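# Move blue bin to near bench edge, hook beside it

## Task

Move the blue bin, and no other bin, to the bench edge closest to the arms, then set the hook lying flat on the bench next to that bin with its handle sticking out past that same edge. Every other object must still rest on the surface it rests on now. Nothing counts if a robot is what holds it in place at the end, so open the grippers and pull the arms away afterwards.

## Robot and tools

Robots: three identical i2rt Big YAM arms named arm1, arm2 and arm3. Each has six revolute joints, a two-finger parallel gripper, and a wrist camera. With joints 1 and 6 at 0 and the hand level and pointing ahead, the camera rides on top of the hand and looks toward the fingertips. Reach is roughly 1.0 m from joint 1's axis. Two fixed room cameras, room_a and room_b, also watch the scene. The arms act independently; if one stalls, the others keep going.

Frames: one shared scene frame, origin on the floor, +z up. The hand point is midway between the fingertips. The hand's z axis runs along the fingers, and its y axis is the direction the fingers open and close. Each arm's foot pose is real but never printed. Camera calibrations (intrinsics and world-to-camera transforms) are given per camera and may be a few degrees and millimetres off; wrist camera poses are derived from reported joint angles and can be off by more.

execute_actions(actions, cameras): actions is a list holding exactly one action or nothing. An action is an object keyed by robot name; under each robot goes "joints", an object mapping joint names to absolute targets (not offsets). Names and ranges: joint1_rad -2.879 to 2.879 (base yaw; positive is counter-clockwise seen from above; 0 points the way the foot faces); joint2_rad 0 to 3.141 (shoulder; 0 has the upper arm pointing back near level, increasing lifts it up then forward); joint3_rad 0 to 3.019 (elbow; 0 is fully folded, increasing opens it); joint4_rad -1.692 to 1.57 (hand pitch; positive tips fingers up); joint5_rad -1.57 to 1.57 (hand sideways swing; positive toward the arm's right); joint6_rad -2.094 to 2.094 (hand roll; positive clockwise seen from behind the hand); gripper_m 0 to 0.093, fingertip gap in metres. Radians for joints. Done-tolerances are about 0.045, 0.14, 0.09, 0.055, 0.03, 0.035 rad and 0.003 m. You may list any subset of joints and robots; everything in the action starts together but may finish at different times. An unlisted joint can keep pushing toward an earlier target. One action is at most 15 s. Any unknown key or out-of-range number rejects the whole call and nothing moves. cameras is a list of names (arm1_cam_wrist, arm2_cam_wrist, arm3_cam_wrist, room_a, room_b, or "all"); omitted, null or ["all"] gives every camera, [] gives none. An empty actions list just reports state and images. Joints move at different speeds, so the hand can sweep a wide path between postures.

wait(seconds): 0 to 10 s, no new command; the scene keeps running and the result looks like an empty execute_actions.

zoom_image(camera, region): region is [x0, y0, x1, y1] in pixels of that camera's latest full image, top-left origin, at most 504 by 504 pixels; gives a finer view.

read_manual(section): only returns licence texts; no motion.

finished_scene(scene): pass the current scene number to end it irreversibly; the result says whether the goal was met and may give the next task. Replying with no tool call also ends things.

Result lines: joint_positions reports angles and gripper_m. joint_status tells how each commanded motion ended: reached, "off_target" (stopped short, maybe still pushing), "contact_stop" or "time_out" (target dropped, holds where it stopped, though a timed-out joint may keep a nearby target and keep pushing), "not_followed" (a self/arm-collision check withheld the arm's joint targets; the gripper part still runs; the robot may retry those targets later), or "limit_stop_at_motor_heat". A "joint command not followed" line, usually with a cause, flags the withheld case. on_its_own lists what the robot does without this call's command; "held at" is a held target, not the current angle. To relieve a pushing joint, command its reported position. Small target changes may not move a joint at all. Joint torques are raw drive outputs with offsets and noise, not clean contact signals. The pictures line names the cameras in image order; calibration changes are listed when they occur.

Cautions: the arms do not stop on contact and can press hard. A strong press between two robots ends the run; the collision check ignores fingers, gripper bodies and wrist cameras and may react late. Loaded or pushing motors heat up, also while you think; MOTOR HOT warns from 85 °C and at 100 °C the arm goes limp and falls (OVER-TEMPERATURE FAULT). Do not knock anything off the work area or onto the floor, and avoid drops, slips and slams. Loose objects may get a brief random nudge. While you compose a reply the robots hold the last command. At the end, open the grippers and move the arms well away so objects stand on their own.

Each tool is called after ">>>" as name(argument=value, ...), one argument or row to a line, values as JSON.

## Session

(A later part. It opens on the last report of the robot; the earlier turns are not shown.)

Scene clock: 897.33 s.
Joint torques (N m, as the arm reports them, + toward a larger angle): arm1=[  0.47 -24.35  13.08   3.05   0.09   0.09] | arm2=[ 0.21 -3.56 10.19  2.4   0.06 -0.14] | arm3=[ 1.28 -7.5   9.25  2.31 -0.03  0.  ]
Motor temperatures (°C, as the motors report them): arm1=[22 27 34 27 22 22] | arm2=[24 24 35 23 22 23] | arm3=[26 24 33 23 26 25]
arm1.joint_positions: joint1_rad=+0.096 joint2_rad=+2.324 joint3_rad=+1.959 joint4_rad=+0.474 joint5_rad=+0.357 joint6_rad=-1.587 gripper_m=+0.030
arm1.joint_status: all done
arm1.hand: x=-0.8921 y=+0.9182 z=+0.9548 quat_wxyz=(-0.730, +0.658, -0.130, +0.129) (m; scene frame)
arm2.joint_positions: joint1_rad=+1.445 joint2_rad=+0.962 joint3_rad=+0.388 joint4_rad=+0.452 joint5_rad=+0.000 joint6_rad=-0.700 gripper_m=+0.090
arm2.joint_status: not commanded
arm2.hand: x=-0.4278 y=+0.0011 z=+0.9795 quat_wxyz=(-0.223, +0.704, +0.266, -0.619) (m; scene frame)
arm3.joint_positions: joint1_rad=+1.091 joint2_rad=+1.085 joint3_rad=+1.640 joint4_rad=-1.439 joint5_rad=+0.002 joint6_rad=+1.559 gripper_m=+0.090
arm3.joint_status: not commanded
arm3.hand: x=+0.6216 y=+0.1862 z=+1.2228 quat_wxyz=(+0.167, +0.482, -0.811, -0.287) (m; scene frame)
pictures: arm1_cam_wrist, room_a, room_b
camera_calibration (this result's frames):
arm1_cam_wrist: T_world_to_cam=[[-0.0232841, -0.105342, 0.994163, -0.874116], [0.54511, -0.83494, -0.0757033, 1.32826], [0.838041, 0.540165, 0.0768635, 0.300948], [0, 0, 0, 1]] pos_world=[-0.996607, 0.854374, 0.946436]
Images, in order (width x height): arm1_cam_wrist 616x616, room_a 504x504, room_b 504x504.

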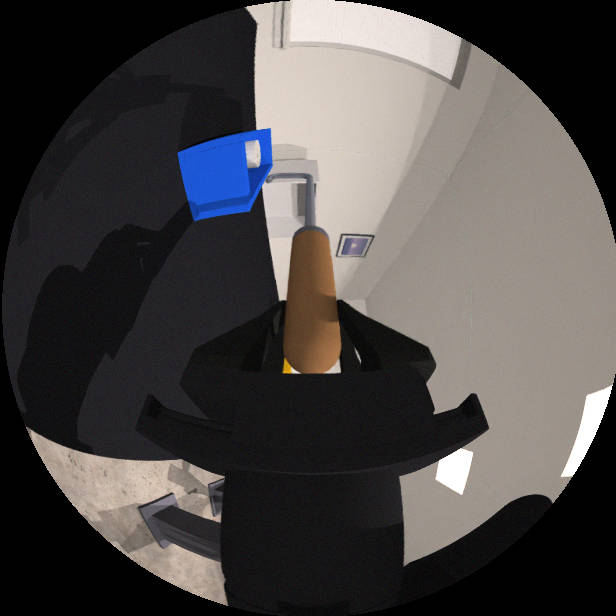

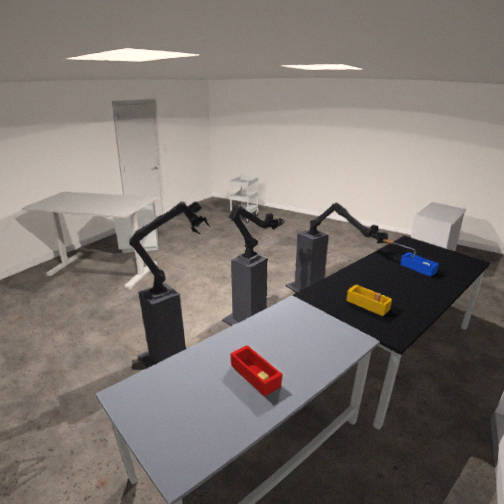

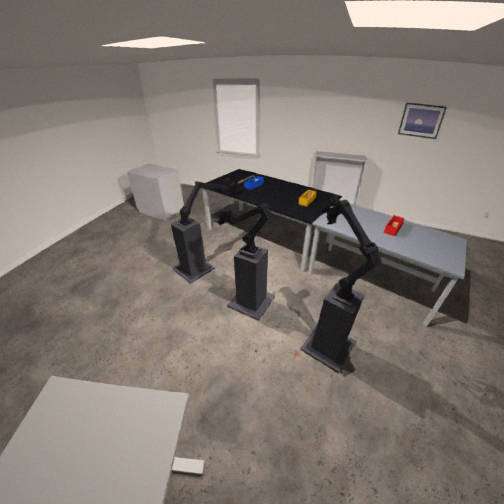

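>>> execute_actions(
  actions=[
    {"arm1": {"joints": {"joint3_rad": 1.92, "joint4_rad": 0.42}}},
  ],
  cameras=["arm1_cam_wrist", "room_a"],
)

Scene clock: 981.80 s.
Joint torques (N m, as the arm reports them, + toward a larger angle): arm1=[  0.55 -23.99   9.65   2.71   0.11   0.09] | arm2=[ 0.62 -4.38  9.91  2.44 -0.01 -0.06] | arm3=[ 1.4  -7.64  9.21  2.31 -0.04 -0.02]
Motor temperatures (°C, as the motors report them): arm1=[22 31 40 27 22 22] | arm2=[24 24 35 23 22 23] | arm3=[26 24 33 23 26 25]
arm1.joint_positions: joint1_rad=+0.096 joint2_rad=+2.324 joint3_rad=+1.902 joint4_rad=+0.401 joint5_rad=+0.357 joint6_rad=-1.586 gripper_m=+0.030
arm1.joint_status: all done
arm1.hand: x=-0.8921 y=+0.9110 z=+0.9031 quat_wxyz=(-0.685, +0.705, -0.122, +0.137) (m; scene frame)
arm2.joint_positions: joint1_rad=+1.445 joint2_rad=+0.962 joint3_rad=+0.388 joint4_rad=+0.452 joint5_rad=+0.000 joint6_rad=-0.700 gripper_m=+0.090
arm2.joint_status: not commanded
arm2.hand: x=-0.4278 y=+0.0011 z=+0.9795 quat_wxyz=(-0.223, +0.704, +0.266, -0.619) (m; scene frame)
arm3.joint_positions: joint1_rad=+1.091 joint2_rad=+1.085 joint3_rad=+1.640 joint4_rad=-1.439 joint5_rad=+0.002 joint6_rad=+1.559 gripper_m=+0.090
arm3.joint_status: not commanded
arm3.hand: x=+0.6216 y=+0.1862 z=+1.2228 quat_wxyz=(+0.167, +0.482, -0.811, -0.287) (m; scene frame)
pictures: arm1_cam_wrist, room_a
camera_calibration (this result's frames):
arm1_cam_wrist: T_world_to_cam=[[-0.0206815, 0.0256273, 0.999458, -0.945267], [0.544576, -0.838071, 0.0327579, 1.22267], [0.838456, 0.544958, 0.00337653, 0.371156], [0, 0, 0, 1]] pos_world=[-0.996587, 0.846649, 0.903449]
Images, in order (width x height): arm1_cam_wrist 616x616, room_a 504x504.

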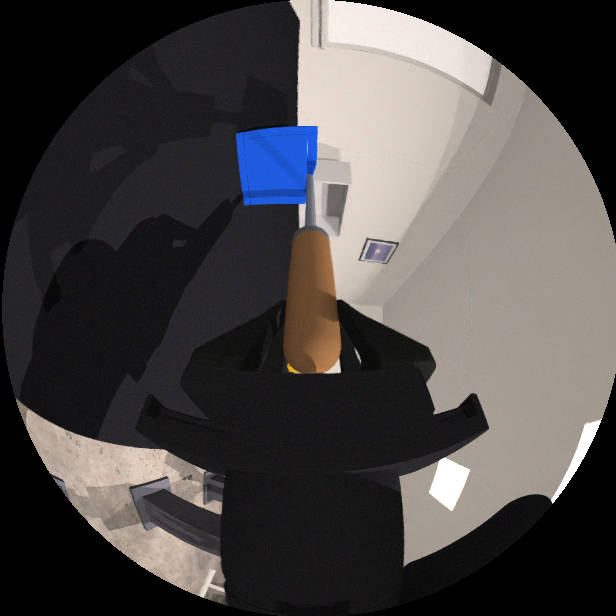

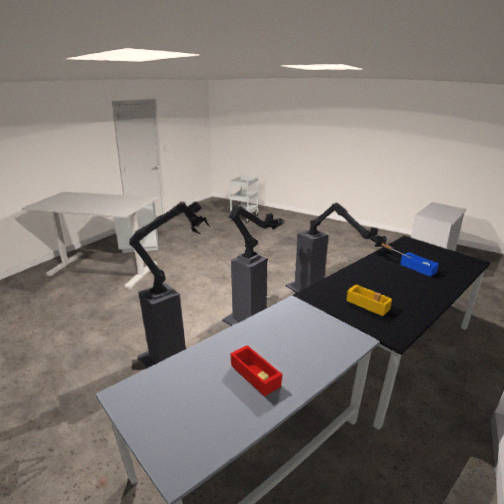

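>>> zoom_image(
  camera="arm1_cam_wrist",
  region=[220, 110, 360, 250],
)

>>> zoom_image(
  camera="room_a",
  region=[350, 210, 460, 300],
)

Region (220, 110, 360, 250) of arm1_cam_wrist's 616x616 image, scaled by 3.600, with more detail than that image has.

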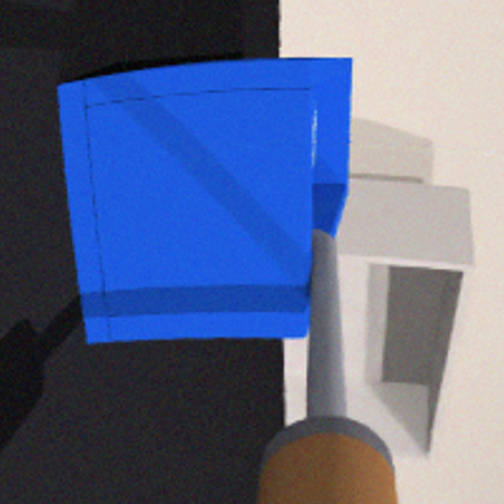

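Region (350, 210, 460, 300) of room_a's 504x504 image, scaled by 4.582, with more detail than that image has; it fills the top 412 rows of this view, and the rest is white.

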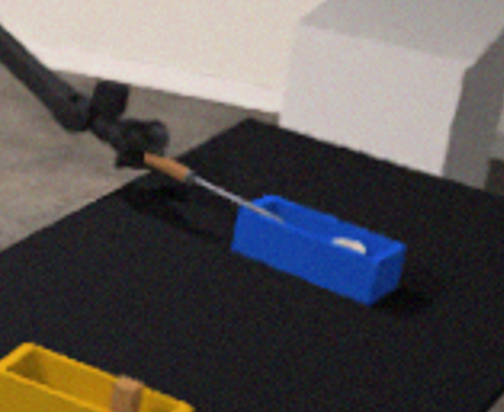

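>>> execute_actions(
  actions=[
    {"arm1": {"joints": {"joint2_rad": 1.97, "joint3_rad": 1.58, "joint4_rad": 0.33}}},
  ],
  cameras=["arm1_cam_wrist", "room_a"],
)

Scene clock: 1022.80 s.
Joint torques (N m, as the arm reports them, + toward a larger angle): arm1=[  0.21 -20.65   9.2    2.9    0.11   0.05] | arm2=[ 0.71 -2.83 10.25  2.24  0.01 -0.13] | arm3=[ 1.29 -7.49  9.2   2.29 -0.02  0.  ]
Motor temperatures (°C, as the motors report them): arm1=[22 32 38 27 22 22] | arm2=[24 24 34 23 22 23] | arm3=[26 24 33 23 26 25]
arm1.joint_positions: joint1_rad=+0.096 joint2_rad=+1.996 joint3_rad=+1.569 joint4_rad=+0.308 joint5_rad=+0.356 joint6_rad=-1.587 gripper_m=+0.030
arm1.joint_status: all done
arm1.hand: x=-0.8937 y=+0.8185 z=+0.9667 quat_wxyz=(-0.650, +0.737, -0.115, +0.142) (m; scene frame)
arm2.joint_positions: joint1_rad=+1.445 joint2_rad=+0.962 joint3_rad=+0.388 joint4_rad=+0.452 joint5_rad=+0.000 joint6_rad=-0.700 gripper_m=+0.090
arm2.joint_status: not commanded
arm2.hand: x=-0.4278 y=+0.0011 z=+0.9795 quat_wxyz=(-0.223, +0.704, +0.266, -0.619) (m; scene frame)
arm3.joint_positions: joint1_rad=+1.091 joint2_rad=+1.085 joint3_rad=+1.640 joint4_rad=-1.439 joint5_rad=+0.002 joint6_rad=+1.559 gripper_m=+0.090
arm3.joint_status: not commanded
arm3.hand: x=+0.6216 y=+0.1862 z=+1.2228 quat_wxyz=(+0.167, +0.482, -0.811, -0.287) (m; scene frame)
pictures: arm1_cam_wrist, room_a
camera_calibration (this result's frames):
arm1_cam_wrist: T_world_to_cam=[[-0.020295, 0.122066, 0.992314, -1.07816], [0.545466, -0.830439, 0.113309, 1.06063], [0.837887, 0.543573, -0.0497292, 0.474692], [0, 0, 0, 1]] pos_world=[-0.998155, 0.754363, 0.973298]
Images, in order (width x height): arm1_cam_wrist 616x616, room_a 504x504.

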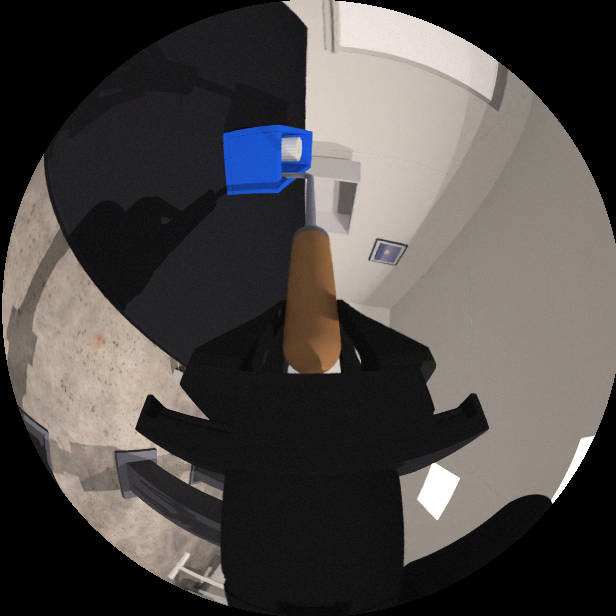

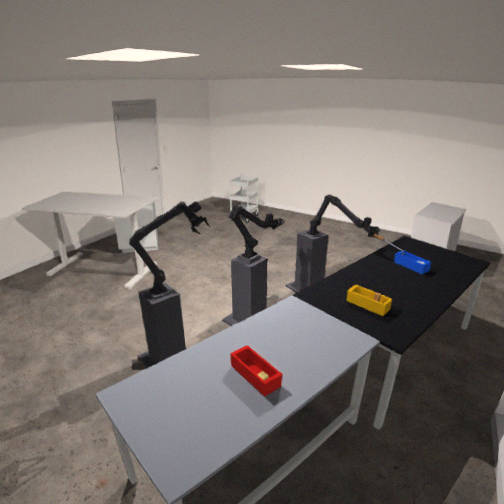

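>>> zoom_image(
  camera="arm1_cam_wrist",
  region=[210, 110, 350, 250],
)

>>> zoom_image(
  camera="room_a",
  region=[350, 210, 460, 300],
)

Region (210, 110, 350, 250) of arm1_cam_wrist's 616x616 image, scaled by 3.600, with more detail than that image has.

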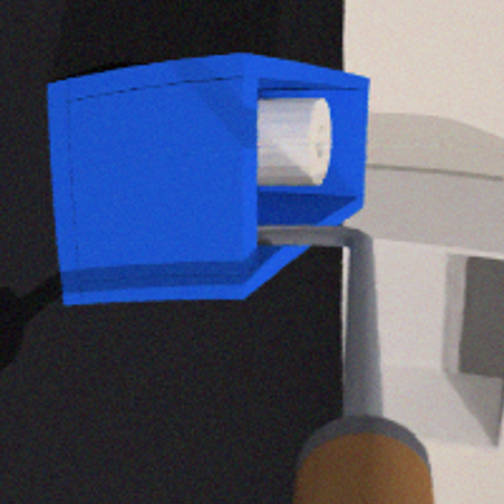

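Region (350, 210, 460, 300) of room_a's 504x504 image, scaled by 4.582, with more detail than that image has; it fills the top 412 rows of this view, and the rest is white.

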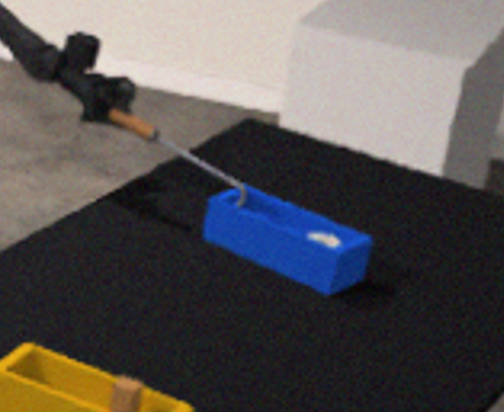

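>>> zoom_image(
  camera="room_a",
  region=[340, 230, 440, 290],
)

Region (340, 230, 440, 290) of room_a's 504x504 image, scaled by 5.040, with more detail than that image has; it fills the top 302 rows of this view, and the rest is white.

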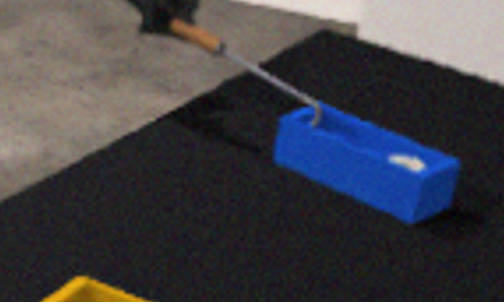

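>>> execute_actions(
  actions=[
    {"arm1": {"joints": {"joint1_rad": 0.15, "joint2_rad": 1.392, "joint3_rad": 0.982, "joint4_rad": 0.162}}},
  ],
  cameras=["arm1_cam_wrist", "room_a", "room_b"],
)

Scene clock: 1144.13 s.
Joint torques (N m, as the arm reports them, + toward a larger angle): arm1=[  0.25 -11.58   9.19   2.92   0.06   0.09] | arm2=[-0.05 -4.88 10.25  2.15 -0.05 -0.13] | arm3=[ 1.35 -7.58  9.15  2.24 -0.04  0.  ]
Motor temperatures (°C, as the motors report them): arm1=[22 32 37 27 22 22] | arm2=[24 24 34 23 22 23] | arm3=[26 24 33 23 26 25]
arm1.joint_positions: joint1_rad=+0.150 joint2_rad=+1.405 joint3_rad=+0.971 joint4_rad=+0.141 joint5_rad=+0.358 joint6_rad=-1.587 gripper_m=+0.030
arm1.joint_status: all done
arm1.hand: x=-0.9283 y=+0.5982 z=+0.9923 quat_wxyz=(-0.587, +0.794, -0.082, +0.136) (m; scene frame)
arm2.joint_positions: joint1_rad=+1.445 joint2_rad=+0.962 joint3_rad=+0.388 joint4_rad=+0.452 joint5_rad=+0.000 joint6_rad=-0.700 gripper_m=+0.090
arm2.joint_status: not commanded
arm2.hand: x=-0.4278 y=+0.0011 z=+0.9795 quat_wxyz=(-0.223, +0.704, +0.266, -0.619) (m; scene frame)
arm3.joint_positions: joint1_rad=+1.091 joint2_rad=+1.085 joint3_rad=+1.640 joint4_rad=-1.439 joint5_rad=+0.002 joint6_rad=+1.559 gripper_m=+0.090
arm3.joint_status: not commanded
arm3.hand: x=+0.6216 y=+0.1862 z=+1.2228 quat_wxyz=(+0.167, +0.482, -0.811, -0.287) (m; scene frame)
pictures: arm1_cam_wrist, room_a, room_b
camera_calibration (this result's frames):
arm1_cam_wrist: T_world_to_cam=[[-0.0334761, 0.292033, 0.955822, -1.1551], [0.58653, -0.768613, 0.255377, 0.753775], [0.809236, 0.569167, -0.145556, 0.677851], [0, 0, 0, 1]] pos_world=[-1.02932, 0.530876, 1.01024]
Images, in order (width x height): arm1_cam_wrist 616x616, room_a 504x504, room_b 504x504.

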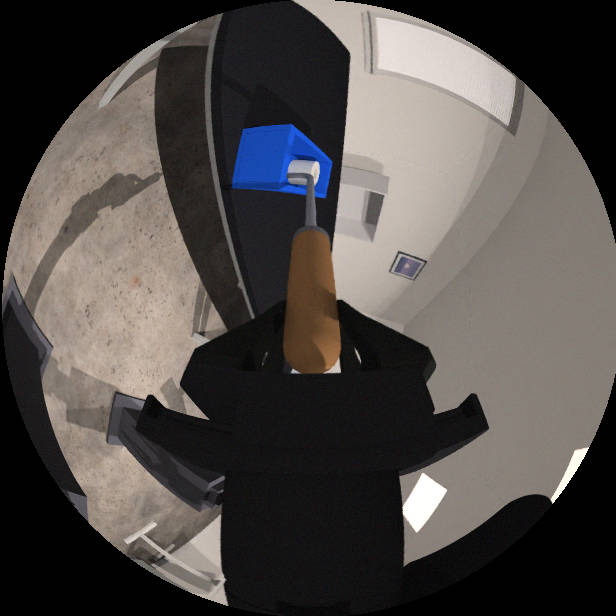

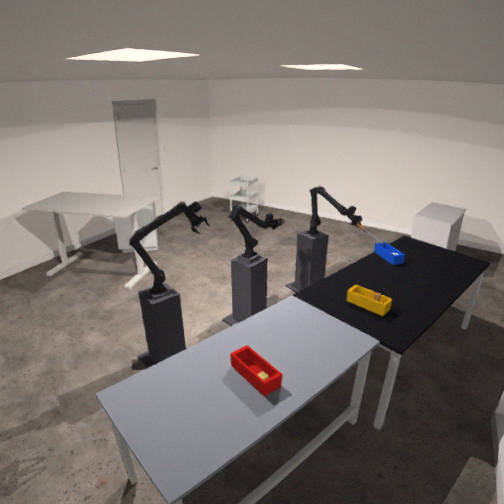

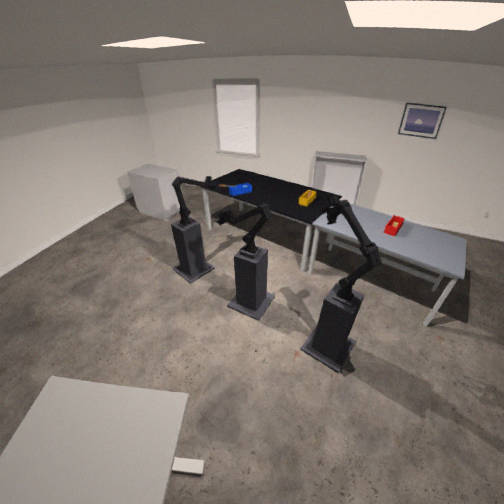

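>>> zoom_image(
  camera="arm1_cam_wrist",
  region=[190, 90, 370, 270],
)

>>> zoom_image(
  camera="room_a",
  region=[340, 215, 440, 285],
)

Region (190, 90, 370, 270) of arm1_cam_wrist's 616x616 image, scaled by 2.800, with more detail than that image has.

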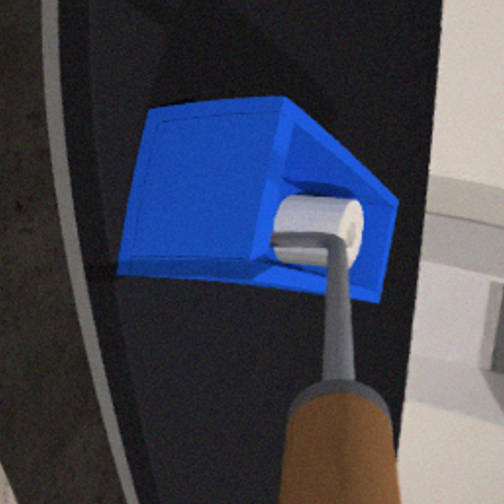

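Region (340, 215, 440, 285) of room_a's 504x504 image, scaled by 5.040, with more detail than that image has; it fills the top 353 rows of this view, and the rest is white.

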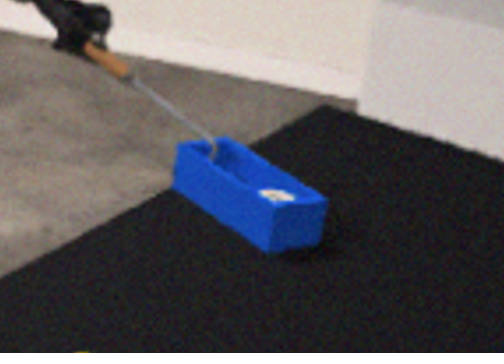

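>>> execute_actions(
  actions=[
    {"arm1": {"joints": {"joint1_rad": 0.04}}},
  ],
  cameras=["arm1_cam_wrist", "room_a", "room_b"],
)

Scene clock: 1208.63 s.
Joint torques (N m, as the arm reports them, + toward a larger angle): arm1=[ -1.05 -11.32   9.19   2.85   0.07   0.08] | arm2=[ 0.19 -4.82 10.08  2.31 -0.04 -0.13] | arm3=[ 1.21 -7.52  9.18  2.32 -0.03 -0.01]
Motor temperatures (°C, as the motors report them): arm1=[22 30 37 27 22 22] | arm2=[24 24 34 23 22 23] | arm3=[26 24 33 23 26 25]
arm1.joint_positions: joint1_rad=+0.036 joint2_rad=+1.405 joint3_rad=+0.971 joint4_rad=+0.141 joint5_rad=+0.359 joint6_rad=-1.589 gripper_m=+0.030
arm1.joint_status: all done
arm1.hand: x=-0.8602 y=+0.5902 z=+0.9925 quat_wxyz=(-0.578, +0.788, -0.127, +0.170) (m; scene frame)
arm2.joint_positions: joint1_rad=+1.445 joint2_rad=+0.962 joint3_rad=+0.388 joint4_rad=+0.452 joint5_rad=+0.000 joint6_rad=-0.700 gripper_m=+0.090
arm2.joint_status: not commanded
arm2.hand: x=-0.4278 y=+0.0011 z=+0.9795 quat_wxyz=(-0.223, +0.704, +0.266, -0.619) (m; scene frame)
arm3.joint_positions: joint1_rad=+1.091 joint2_rad=+1.085 joint3_rad=+1.640 joint4_rad=-1.439 joint5_rad=+0.002 joint6_rad=+1.559 gripper_m=+0.090
arm3.joint_status: not commanded
arm3.hand: x=+0.6216 y=+0.1862 z=+1.2228 quat_wxyz=(+0.167, +0.482, -0.811, -0.287) (m; scene frame)
pictures: arm1_cam_wrist, room_a, room_b
camera_calibration (this result's frames):
arm1_cam_wrist: T_world_to_cam=[[-0.00263835, 0.29471, 0.955583, -1.12547], [0.494461, -0.83021, 0.257409, 0.662864], [0.869196, 0.473177, -0.143532, 0.733581], [0, 0, 0, 1]] pos_world=[-0.968355, 0.534891, 1.01015]
Images, in order (width x height): arm1_cam_wrist 616x616, room_a 504x504, room_b 504x504.

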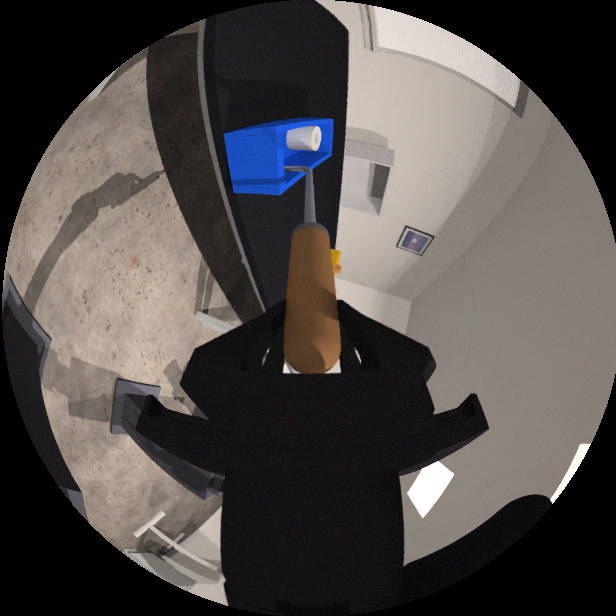

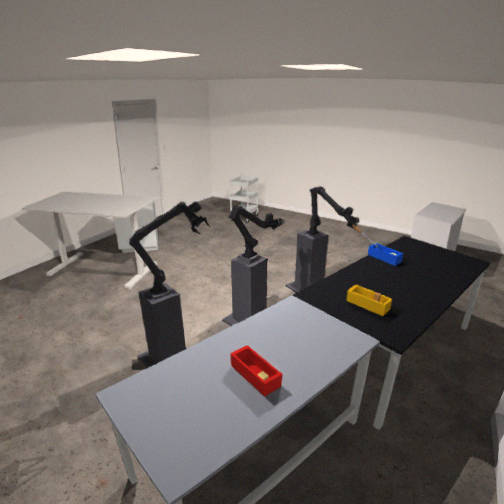

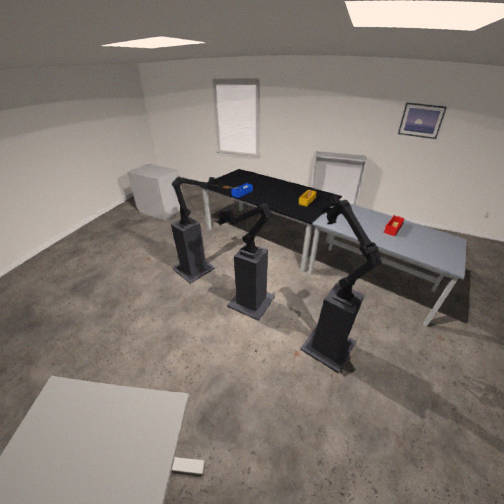

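>>> zoom_image(
  camera="arm1_cam_wrist",
  region=[190, 90, 370, 270],
)

>>> zoom_image(
  camera="room_a",
  region=[340, 215, 440, 285],
)

Region (190, 90, 370, 270) of arm1_cam_wrist's 616x616 image, scaled by 2.800, with more detail than that image has.

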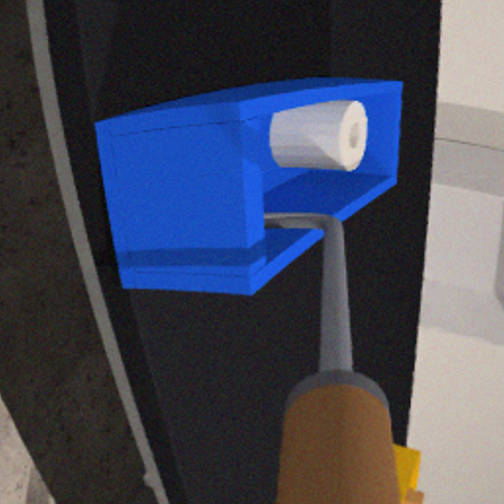

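Region (340, 215, 440, 285) of room_a's 504x504 image, scaled by 5.040, with more detail than that image has; it fills the top 353 rows of this view, and the rest is white.

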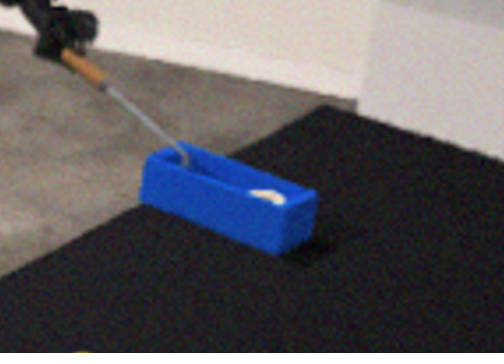

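>>> execute_actions(
  actions=[
    {"arm1": {"joints": {"joint1_rad": 0.135, "joint3_rad": 1.38, "joint4_rad": 0.26, "joint6_rad": 0.0}}},
  ],
  cameras=["arm1_cam_wrist", "room_a", "room_b"],
)

Scene clock: 1325.23 s.
Joint torques (N m, as the arm reports them, + toward a larger angle): arm1=[ -1.11 -13.08  13.79   3.35  -0.15   0.05] | arm2=[-0.09 -4.63 10.25  2.1   0.   -0.13] | arm3=[ 1.34 -7.66  9.21  2.28 -0.03 -0.02]
Motor temperatures (°C, as the motors report them): arm1=[22 30 37 27 22 22] | arm2=[24 24 34 23 22 23] | arm3=[26 24 33 23 26 25]
arm1.joint_positions: joint1_rad=+0.141 joint2_rad=+1.414 joint3_rad=+1.315 joint4_rad=+0.226 joint5_rad=+0.362 joint6_rad=-0.013 gripper_m=+0.030
arm1.joint_status: all done
arm1.hand: x=-0.9242 y=+0.6436 z=+1.2128 quat_wxyz=(-0.601, +0.378, -0.547, -0.443) (m; scene frame)
arm2.joint_positions: joint1_rad=+1.445 joint2_rad=+0.962 joint3_rad=+0.388 joint4_rad=+0.452 joint5_rad=+0.000 joint6_rad=-0.700 gripper_m=+0.090
arm2.joint_status: not commanded
arm2.hand: x=-0.4278 y=+0.0011 z=+0.9795 quat_wxyz=(-0.223, +0.704, +0.266, -0.619) (m; scene frame)
arm3.joint_positions: joint1_rad=+1.091 joint2_rad=+1.085 joint3_rad=+1.640 joint4_rad=-1.439 joint5_rad=+0.002 joint6_rad=+1.559 gripper_m=+0.090
arm3.joint_status: not commanded
arm3.hand: x=+0.6216 y=+0.1862 z=+1.2228 quat_wxyz=(+0.167, +0.482, -0.811, -0.287) (m; scene frame)
pictures: arm1_cam_wrist, room_a, room_b
camera_calibration (this result's frames):
arm1_cam_wrist: T_world_to_cam=[[0.944123, -0.32842, -0.0277964, 1.11675], [-0.183493, -0.453686, -0.872066, 1.1831], [0.273793, 0.828438, -0.488598, 0.435078], [0, 0, 0, 1]] pos_world=[-0.956377, 0.543081, 1.27536]
Images, in order (width x height): arm1_cam_wrist 616x616, room_a 504x504, room_b 504x504.

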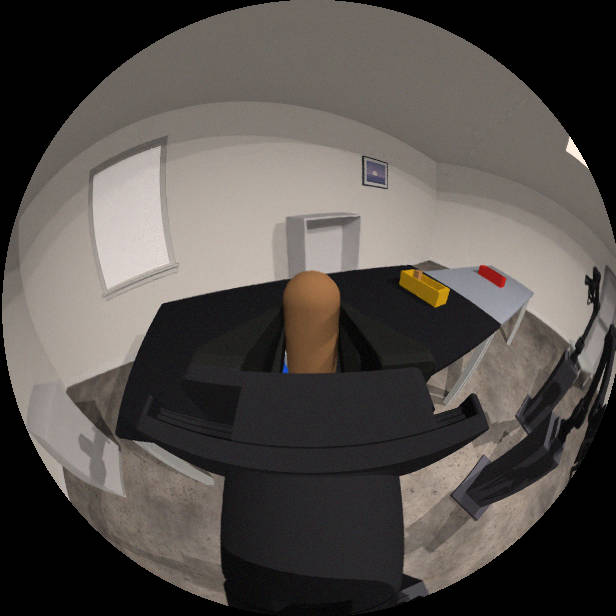

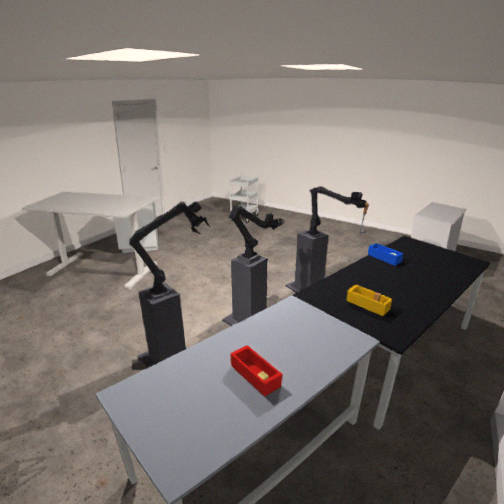

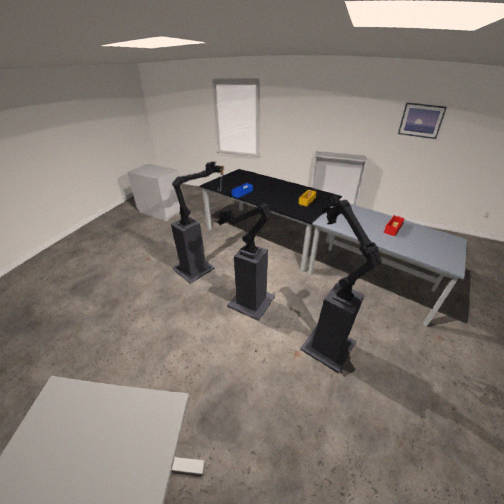

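>>> execute_actions(
  actions=[],
)

Scene clock: 1336.77 s.
Joint torques (N m, as the arm reports them, + toward a larger angle): arm1=[ -1.01 -12.94  13.73   3.44  -0.16   0.  ] | arm2=[ 1.15 -4.23  9.87  2.14  0.   -0.16] | arm3=[ 1.24 -7.53  9.18  2.25 -0.03 -0.01]
Motor temperatures (°C, as the motors report them): arm1=[22 30 39 27 22 22] | arm2=[24 24 34 23 22 23] | arm3=[26 24 33 23 26 25]
arm1.joint_positions: joint1_rad=+0.141 joint2_rad=+1.414 joint3_rad=+1.315 joint4_rad=+0.226 joint5_rad=+0.362 joint6_rad=-0.012 gripper_m=+0.030
arm1.joint_status: all done
arm1.hand: x=-0.9242 y=+0.6436 z=+1.2128 quat_wxyz=(-0.601, +0.378, -0.547, -0.443) (m; scene frame)
arm2.joint_positions: joint1_rad=+1.445 joint2_rad=+0.962 joint3_rad=+0.388 joint4_rad=+0.452 joint5_rad=+0.000 joint6_rad=-0.700 gripper_m=+0.090
arm2.joint_status: not commanded
arm2.hand: x=-0.4278 y=+0.0011 z=+0.9795 quat_wxyz=(-0.223, +0.704, +0.266, -0.619) (m; scene frame)
arm3.joint_positions: joint1_rad=+1.091 joint2_rad=+1.085 joint3_rad=+1.640 joint4_rad=-1.439 joint5_rad=+0.002 joint6_rad=+1.559 gripper_m=+0.090
arm3.joint_status: not commanded
arm3.hand: x=+0.6216 y=+0.1862 z=+1.2228 quat_wxyz=(+0.167, +0.482, -0.811, -0.287) (m; scene frame)
pictures: arm1_cam_wrist, arm2_cam_wrist, arm3_cam_wrist, room_a, room_b
camera_calibration (this result's frames):
arm1_cam_wrist: T_world_to_cam=[[0.944131, -0.32833, -0.028554, 1.11762], [-0.184078, -0.453487, -0.872046, 1.1824], [0.27337, 0.828582, -0.48859, 0.434584], [0, 0, 0, 1]] pos_world=[-0.956324, 0.543063, 1.27536]
arm2_cam_wrist: T_world_to_cam=[[-0.108364, 0.757599, 0.643662, -0.672183], [0.650686, 0.543562, -0.530234, 0.803497], [-0.751575, 0.361363, -0.551862, 0.347732], [0, 0, 0, 1]] pos_world=[-0.334318, -0.0531625, 1.0506]
arm3_cam_wrist: T_world_to_cam=[[0.689595, -0.346977, -0.635661, 0.411551], [-0.0557512, -0.900579, 0.431102, -0.320822], [-0.722046, -0.261847, -0.64038, 1.40545], [0, 0, 0, 1]] pos_world=[0.71311, 0.221886, 1.29994]
Images, in order (width x height): arm1_cam_wrist 616x616, arm2_cam_wrist 616x616, arm3_cam_wrist 616x616, room_a 504x504, room_b 504x504.

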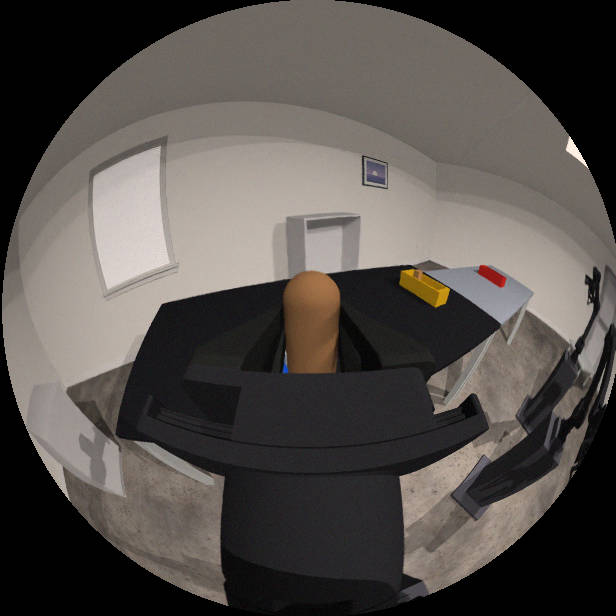

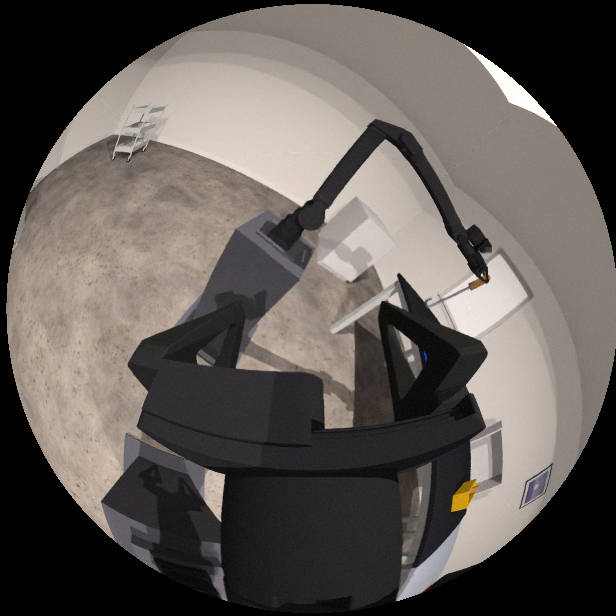

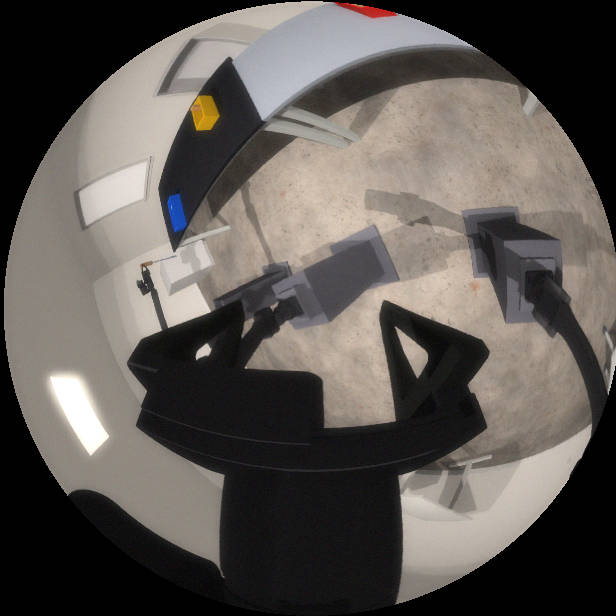

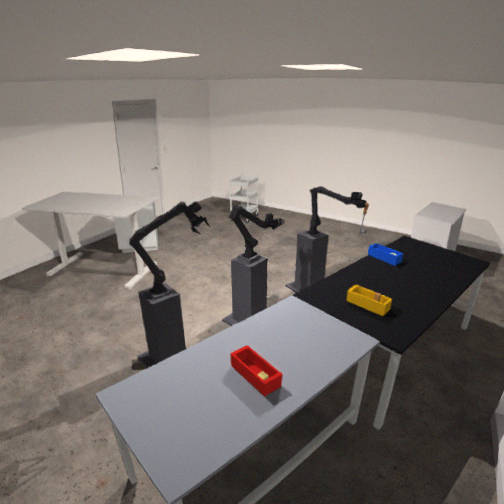

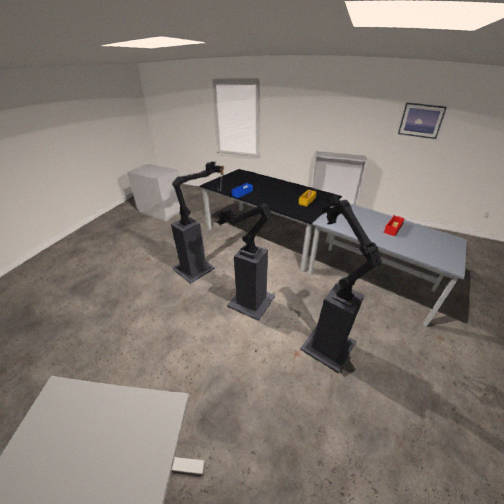

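>>> zoom_image(
  camera="room_a",
  region=[300, 170, 440, 290],
)

>>> zoom_image(
  camera="arm2_cam_wrist",
  region=[380, 200, 560, 380],
)

Region (300, 170, 440, 290) of room_a's 504x504 image, scaled by 3.600, with more detail than that image has; it fills the top 432 rows of this view, and the rest is white.

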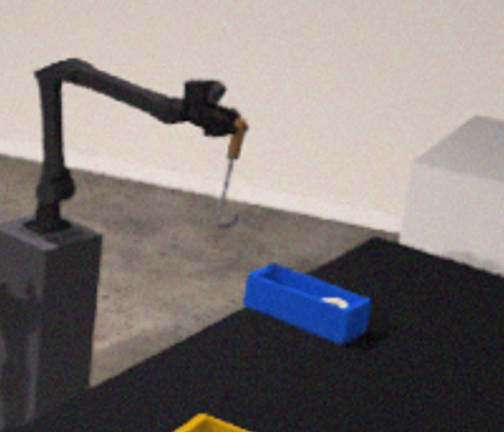

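Region (380, 200, 560, 380) of arm2_cam_wrist's 616x616 image, scaled by 2.800, with more detail than that image has.

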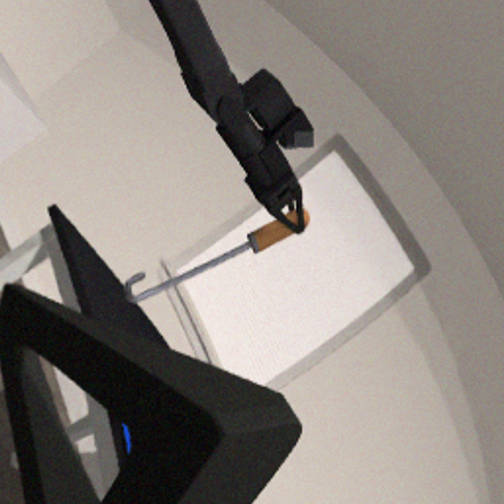

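>>> execute_actions(
  actions=[
    {"arm1": {"joints": {"joint2_rad": 2.22, "joint3_rad": 2.198, "joint4_rad": 1.14, "joint5_rad": 0.0}}, "arm2": {"joints": {"joint5_rad": 0.75}}},
  ],
  cameras=["arm1_cam_wrist", "arm2_cam_wrist", "room_a"],
)

Scene clock: 1458.63 s.
Joint torques (N m, as the arm reports them, + toward a larger angle): arm1=[ -0.68 -24.58  14.39   2.25  -0.2    0.01] | arm2=[ 0.26 -4.14 10.05  1.89  0.16 -0.12] | arm3=[ 1.26 -7.58  9.22  2.25 -0.02 -0.01]
Motor temperatures (°C, as the motors report them): arm1=[22 30 43 27 22 22] | arm2=[24 24 34 23 22 23] | arm3=[26 24 33 23 26 25]
arm1.joint_positions: joint1_rad=+0.141 joint2_rad=+2.258 joint3_rad=+2.112 joint4_rad=+1.104 joint5_rad=+0.004 joint6_rad=-0.009 gripper_m=+0.030
arm1.joint_status: all done
arm1.hand: x=-0.9909 y=+0.8329 z=+1.2304 quat_wxyz=(-0.666, +0.219, -0.211, -0.681) (m; scene frame)
arm2.joint_positions: joint1_rad=+1.445 joint2_rad=+0.962 joint3_rad=+0.388 joint4_rad=+0.452 joint5_rad=+0.747 joint6_rad=-0.700 gripper_m=+0.090
arm2.joint_status: all done
arm2.hand: x=-0.3845 y=+0.1184 z=+0.9862 quat_wxyz=(-0.466, +0.739, +0.023, -0.485) (m; scene frame)
arm3.joint_positions: joint1_rad=+1.091 joint2_rad=+1.085 joint3_rad=+1.640 joint4_rad=-1.439 joint5_rad=+0.002 joint6_rad=+1.559 gripper_m=+0.090
arm3.joint_status: not commanded
arm3.hand: x=+0.6216 y=+0.1862 z=+1.2228 quat_wxyz=(+0.167, +0.482, -0.811, -0.287) (m; scene frame)
pictures: arm1_cam_wrist, arm2_cam_wrist, room_a
camera_calibration (this result's frames):
arm1_cam_wrist: T_world_to_cam=[[0.999833, 0.0182545, -0.000548957, 0.975309], [-0.0063901, 0.321523, -0.94688, 0.893912], [-0.0171083, 0.946726, 0.321586, -1.07848], [0, 0, 0, 1]] pos_world=[-0.987885, 0.715812, 1.19379]
arm2_cam_wrist: T_world_to_cam=[[0.410596, 0.569361, 0.712207, -0.606485], [0.862671, 0.0104034, -0.505658, 0.835471], [-0.295311, 0.822022, -0.4869, 0.398441], [0, 0, 0, 1]] pos_world=[-0.354052, 0.00908978, 1.04841]
Images, in order (width x height): arm1_cam_wrist 616x616, arm2_cam_wrist 616x616, room_a 504x504.

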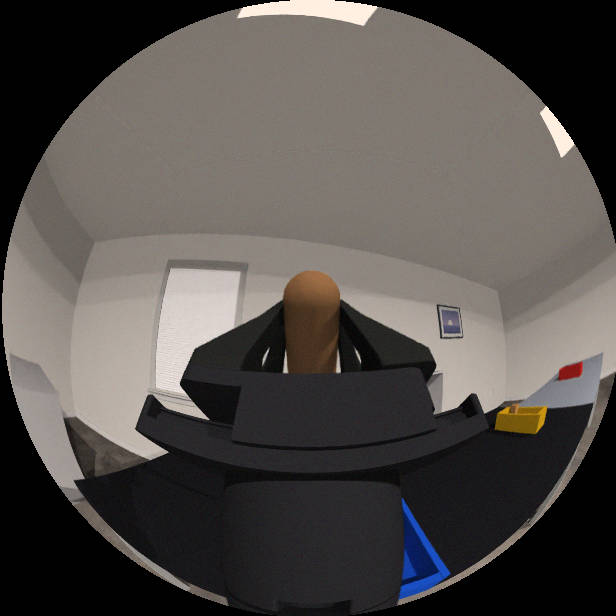

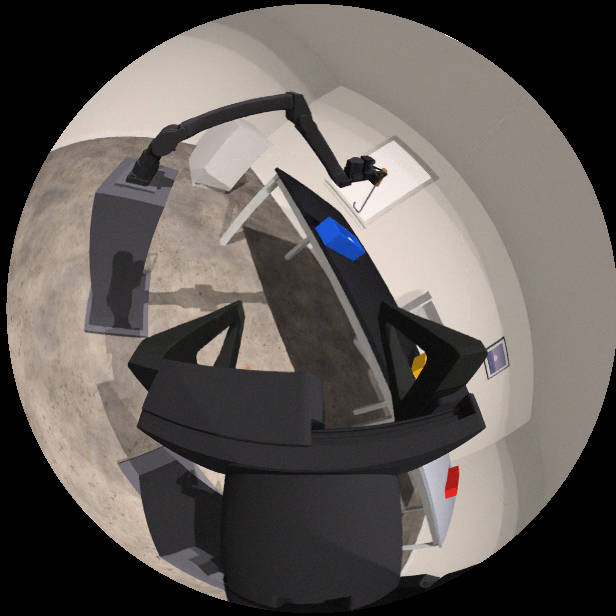

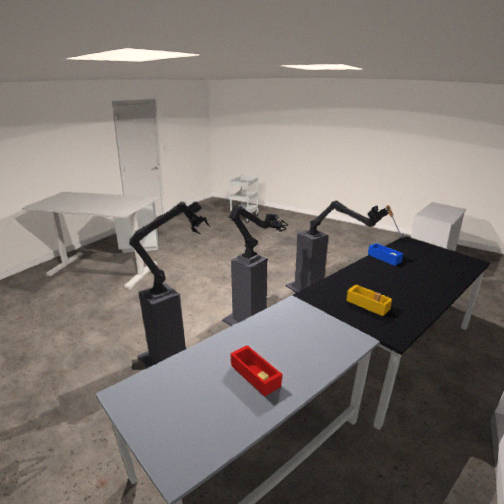

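>>> zoom_image(
  camera="arm2_cam_wrist",
  region=[270, 130, 450, 280],
)

>>> zoom_image(
  camera="room_a",
  region=[320, 180, 460, 290],
)

Region (270, 130, 450, 280) of arm2_cam_wrist's 616x616 image, scaled by 2.800, with more detail than that image has.

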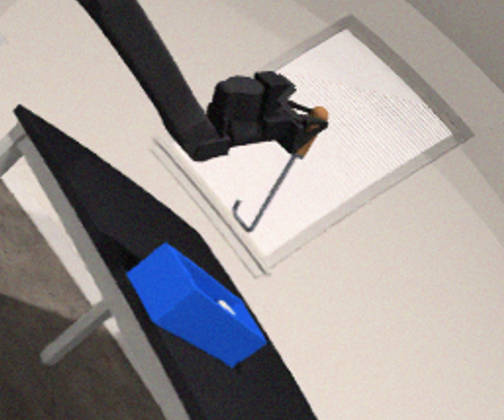

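Region (320, 180, 460, 290) of room_a's 504x504 image, scaled by 3.600, with more detail than that image has; it fills the top 396 rows of this view, and the rest is white.

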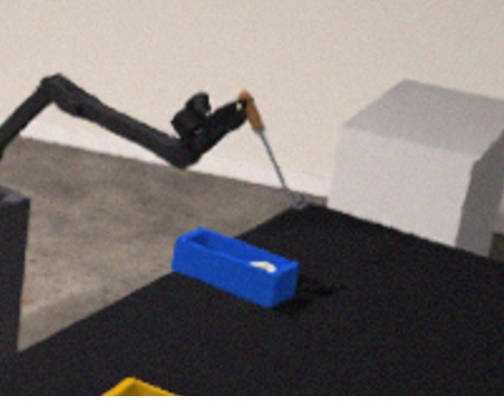

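>>> execute_actions(
  actions=[],
  cameras=["arm2_cam_wrist"],
)

Scene clock: 1558.97 s.
Joint torques (N m, as the arm reports them, + toward a larger angle): arm1=[ -1.08 -24.49  14.46   2.35  -0.18   0.  ] | arm2=[ 0.42 -4.34 10.38  2.07  0.17 -0.2 ] | arm3=[ 1.44 -7.53  9.19  2.24 -0.02 -0.02]
Motor temperatures (°C, as the motors report them): arm1=[22 34 46 27 22 22] | arm2=[24 24 34 23 22 23] | arm3=[26 24 33 23 26 25]
arm1.joint_positions: joint1_rad=+0.141 joint2_rad=+2.258 joint3_rad=+2.112 joint4_rad=+1.104 joint5_rad=+0.004 joint6_rad=-0.009 gripper_m=+0.030
arm1.joint_status: all done
arm1.hand: x=-0.9909 y=+0.8329 z=+1.2304 quat_wxyz=(-0.666, +0.219, -0.211, -0.681) (m; scene frame)
arm2.joint_positions: joint1_rad=+1.445 joint2_rad=+0.962 joint3_rad=+0.388 joint4_rad=+0.452 joint5_rad=+0.747 joint6_rad=-0.700 gripper_m=+0.090
arm2.joint_status: all done
arm2.hand: x=-0.3845 y=+0.1184 z=+0.9862 quat_wxyz=(-0.466, +0.739, +0.023, -0.485) (m; scene frame)
arm3.joint_positions: joint1_rad=+1.091 joint2_rad=+1.085 joint3_rad=+1.640 joint4_rad=-1.439 joint5_rad=+0.002 joint6_rad=+1.559 gripper_m=+0.090
arm3.joint_status: not commanded
arm3.hand: x=+0.6216 y=+0.1862 z=+1.2228 quat_wxyz=(+0.167, +0.482, -0.811, -0.287) (m; scene frame)
pictures: arm2_cam_wrist
camera_calibration (this result's frames):
arm2_cam_wrist: T_world_to_cam=[[0.410596, 0.569361, 0.712207, -0.606485], [0.862671, 0.0104034, -0.505658, 0.835471], [-0.295311, 0.822022, -0.4869, 0.398441], [0, 0, 0, 1]] pos_world=[-0.354052, 0.00908978, 1.04841]
Images, in order (width x height): arm2_cam_wrist 616x616.

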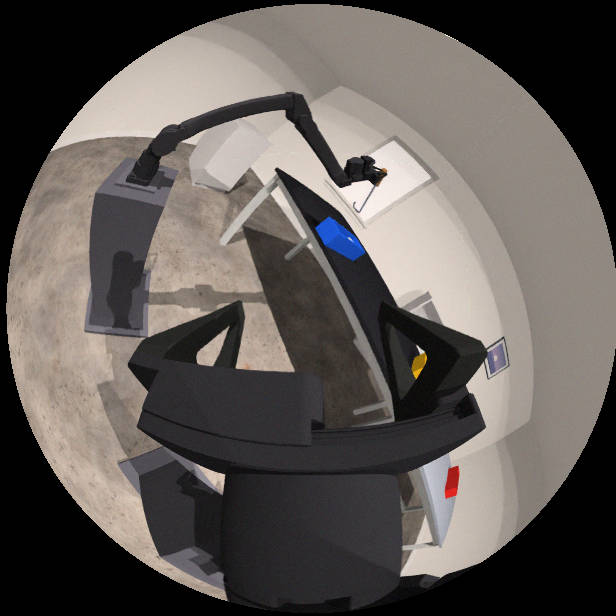

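>>> execute_actions(
  actions=[
    {"arm1": {"joints": {"joint1_rad": 0.16, "joint2_rad": 2.43, "joint4_rad": 1.56}}},
  ],
  cameras=["arm1_cam_wrist", "arm2_cam_wrist", "room_a"],
)

Scene clock: 1680.40 s.
Joint torques (N m, as the arm reports them, + toward a larger angle): arm1=[  0.58 -25.27  11.49   1.36  -0.17   0.  ] | arm2=[ 0.35 -4.81 10.18  2.18  0.23 -0.16] | arm3=[ 1.39 -7.79  9.19  2.29 -0.04  0.  ]
Motor temperatures (°C, as the motors report them): arm1=[22 35 48 27 22 22] | arm2=[24 24 34 23 23 23] | arm3=[26 23 33 23 26 25]
arm1.joint_positions: joint1_rad=+0.147 joint2_rad=+2.467 joint3_rad=+2.142 joint4_rad=+1.531 joint5_rad=+0.004 joint6_rad=-0.009 gripper_m=+0.030
arm1.joint_status: all done
arm1.hand: x=-0.9948 y=+0.8079 z=+1.1269 quat_wxyz=(-0.685, +0.132, -0.127, -0.705) (m; scene frame)
arm2.joint_positions: joint1_rad=+1.445 joint2_rad=+0.962 joint3_rad=+0.388 joint4_rad=+0.452 joint5_rad=+0.747 joint6_rad=-0.700 gripper_m=+0.090
arm2.joint_status: not commanded
arm2.hand: x=-0.3845 y=+0.1184 z=+0.9862 quat_wxyz=(-0.466, +0.739, +0.023, -0.485) (m; scene frame)
arm3.joint_positions: joint1_rad=+1.091 joint2_rad=+1.085 joint3_rad=+1.640 joint4_rad=-1.439 joint5_rad=+0.002 joint6_rad=+1.559 gripper_m=+0.090
arm3.joint_status: not commanded
arm3.hand: x=+0.6216 y=+0.1862 z=+1.2228 quat_wxyz=(+0.167, +0.482, -0.811, -0.287) (m; scene frame)
pictures: arm1_cam_wrist, arm2_cam_wrist, room_a
camera_calibration (this result's frames):
arm1_cam_wrist: T_world_to_cam=[[0.999669, 0.0253574, -0.00429909, 0.977972], [-0.0174248, 0.544801, -0.838384, 0.49033], [-0.0189171, 0.838182, 0.545063, -1.18754], [0, 0, 0, 1]] pos_world=[-0.99157, 0.703442, 1.06257]
arm2_cam_wrist: T_world_to_cam=[[0.410596, 0.569361, 0.712207, -0.606485], [0.862671, 0.0104034, -0.505658, 0.835471], [-0.295311, 0.822022, -0.4869, 0.398441], [0, 0, 0, 1]] pos_world=[-0.354052, 0.00908978, 1.04841]
Images, in order (width x height): arm1_cam_wrist 616x616, arm2_cam_wrist 616x616, room_a 504x504.

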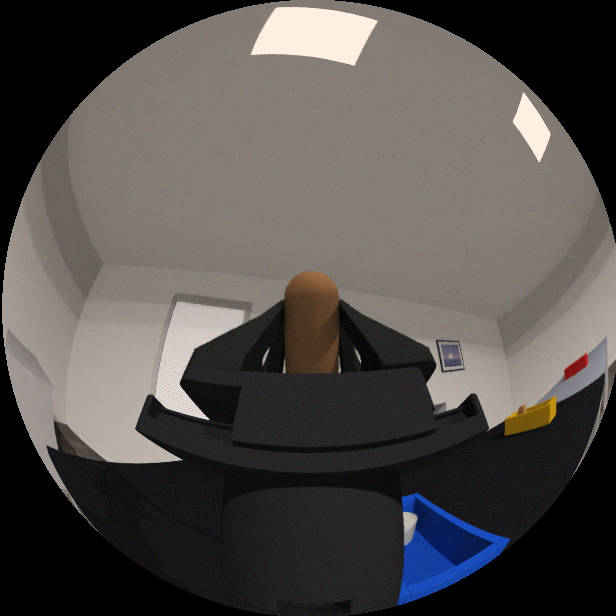

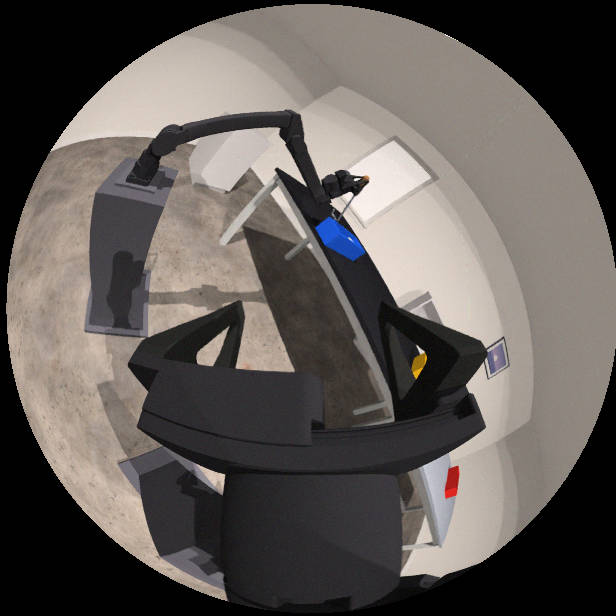

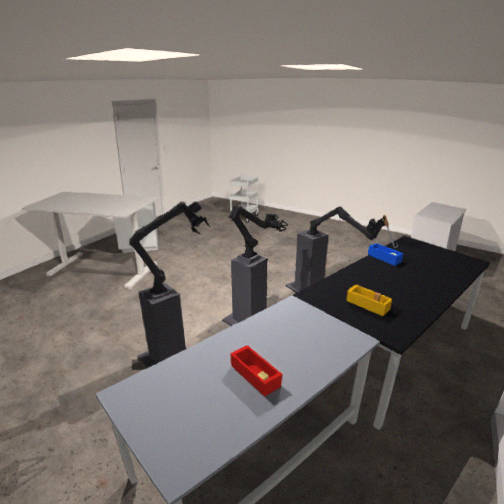

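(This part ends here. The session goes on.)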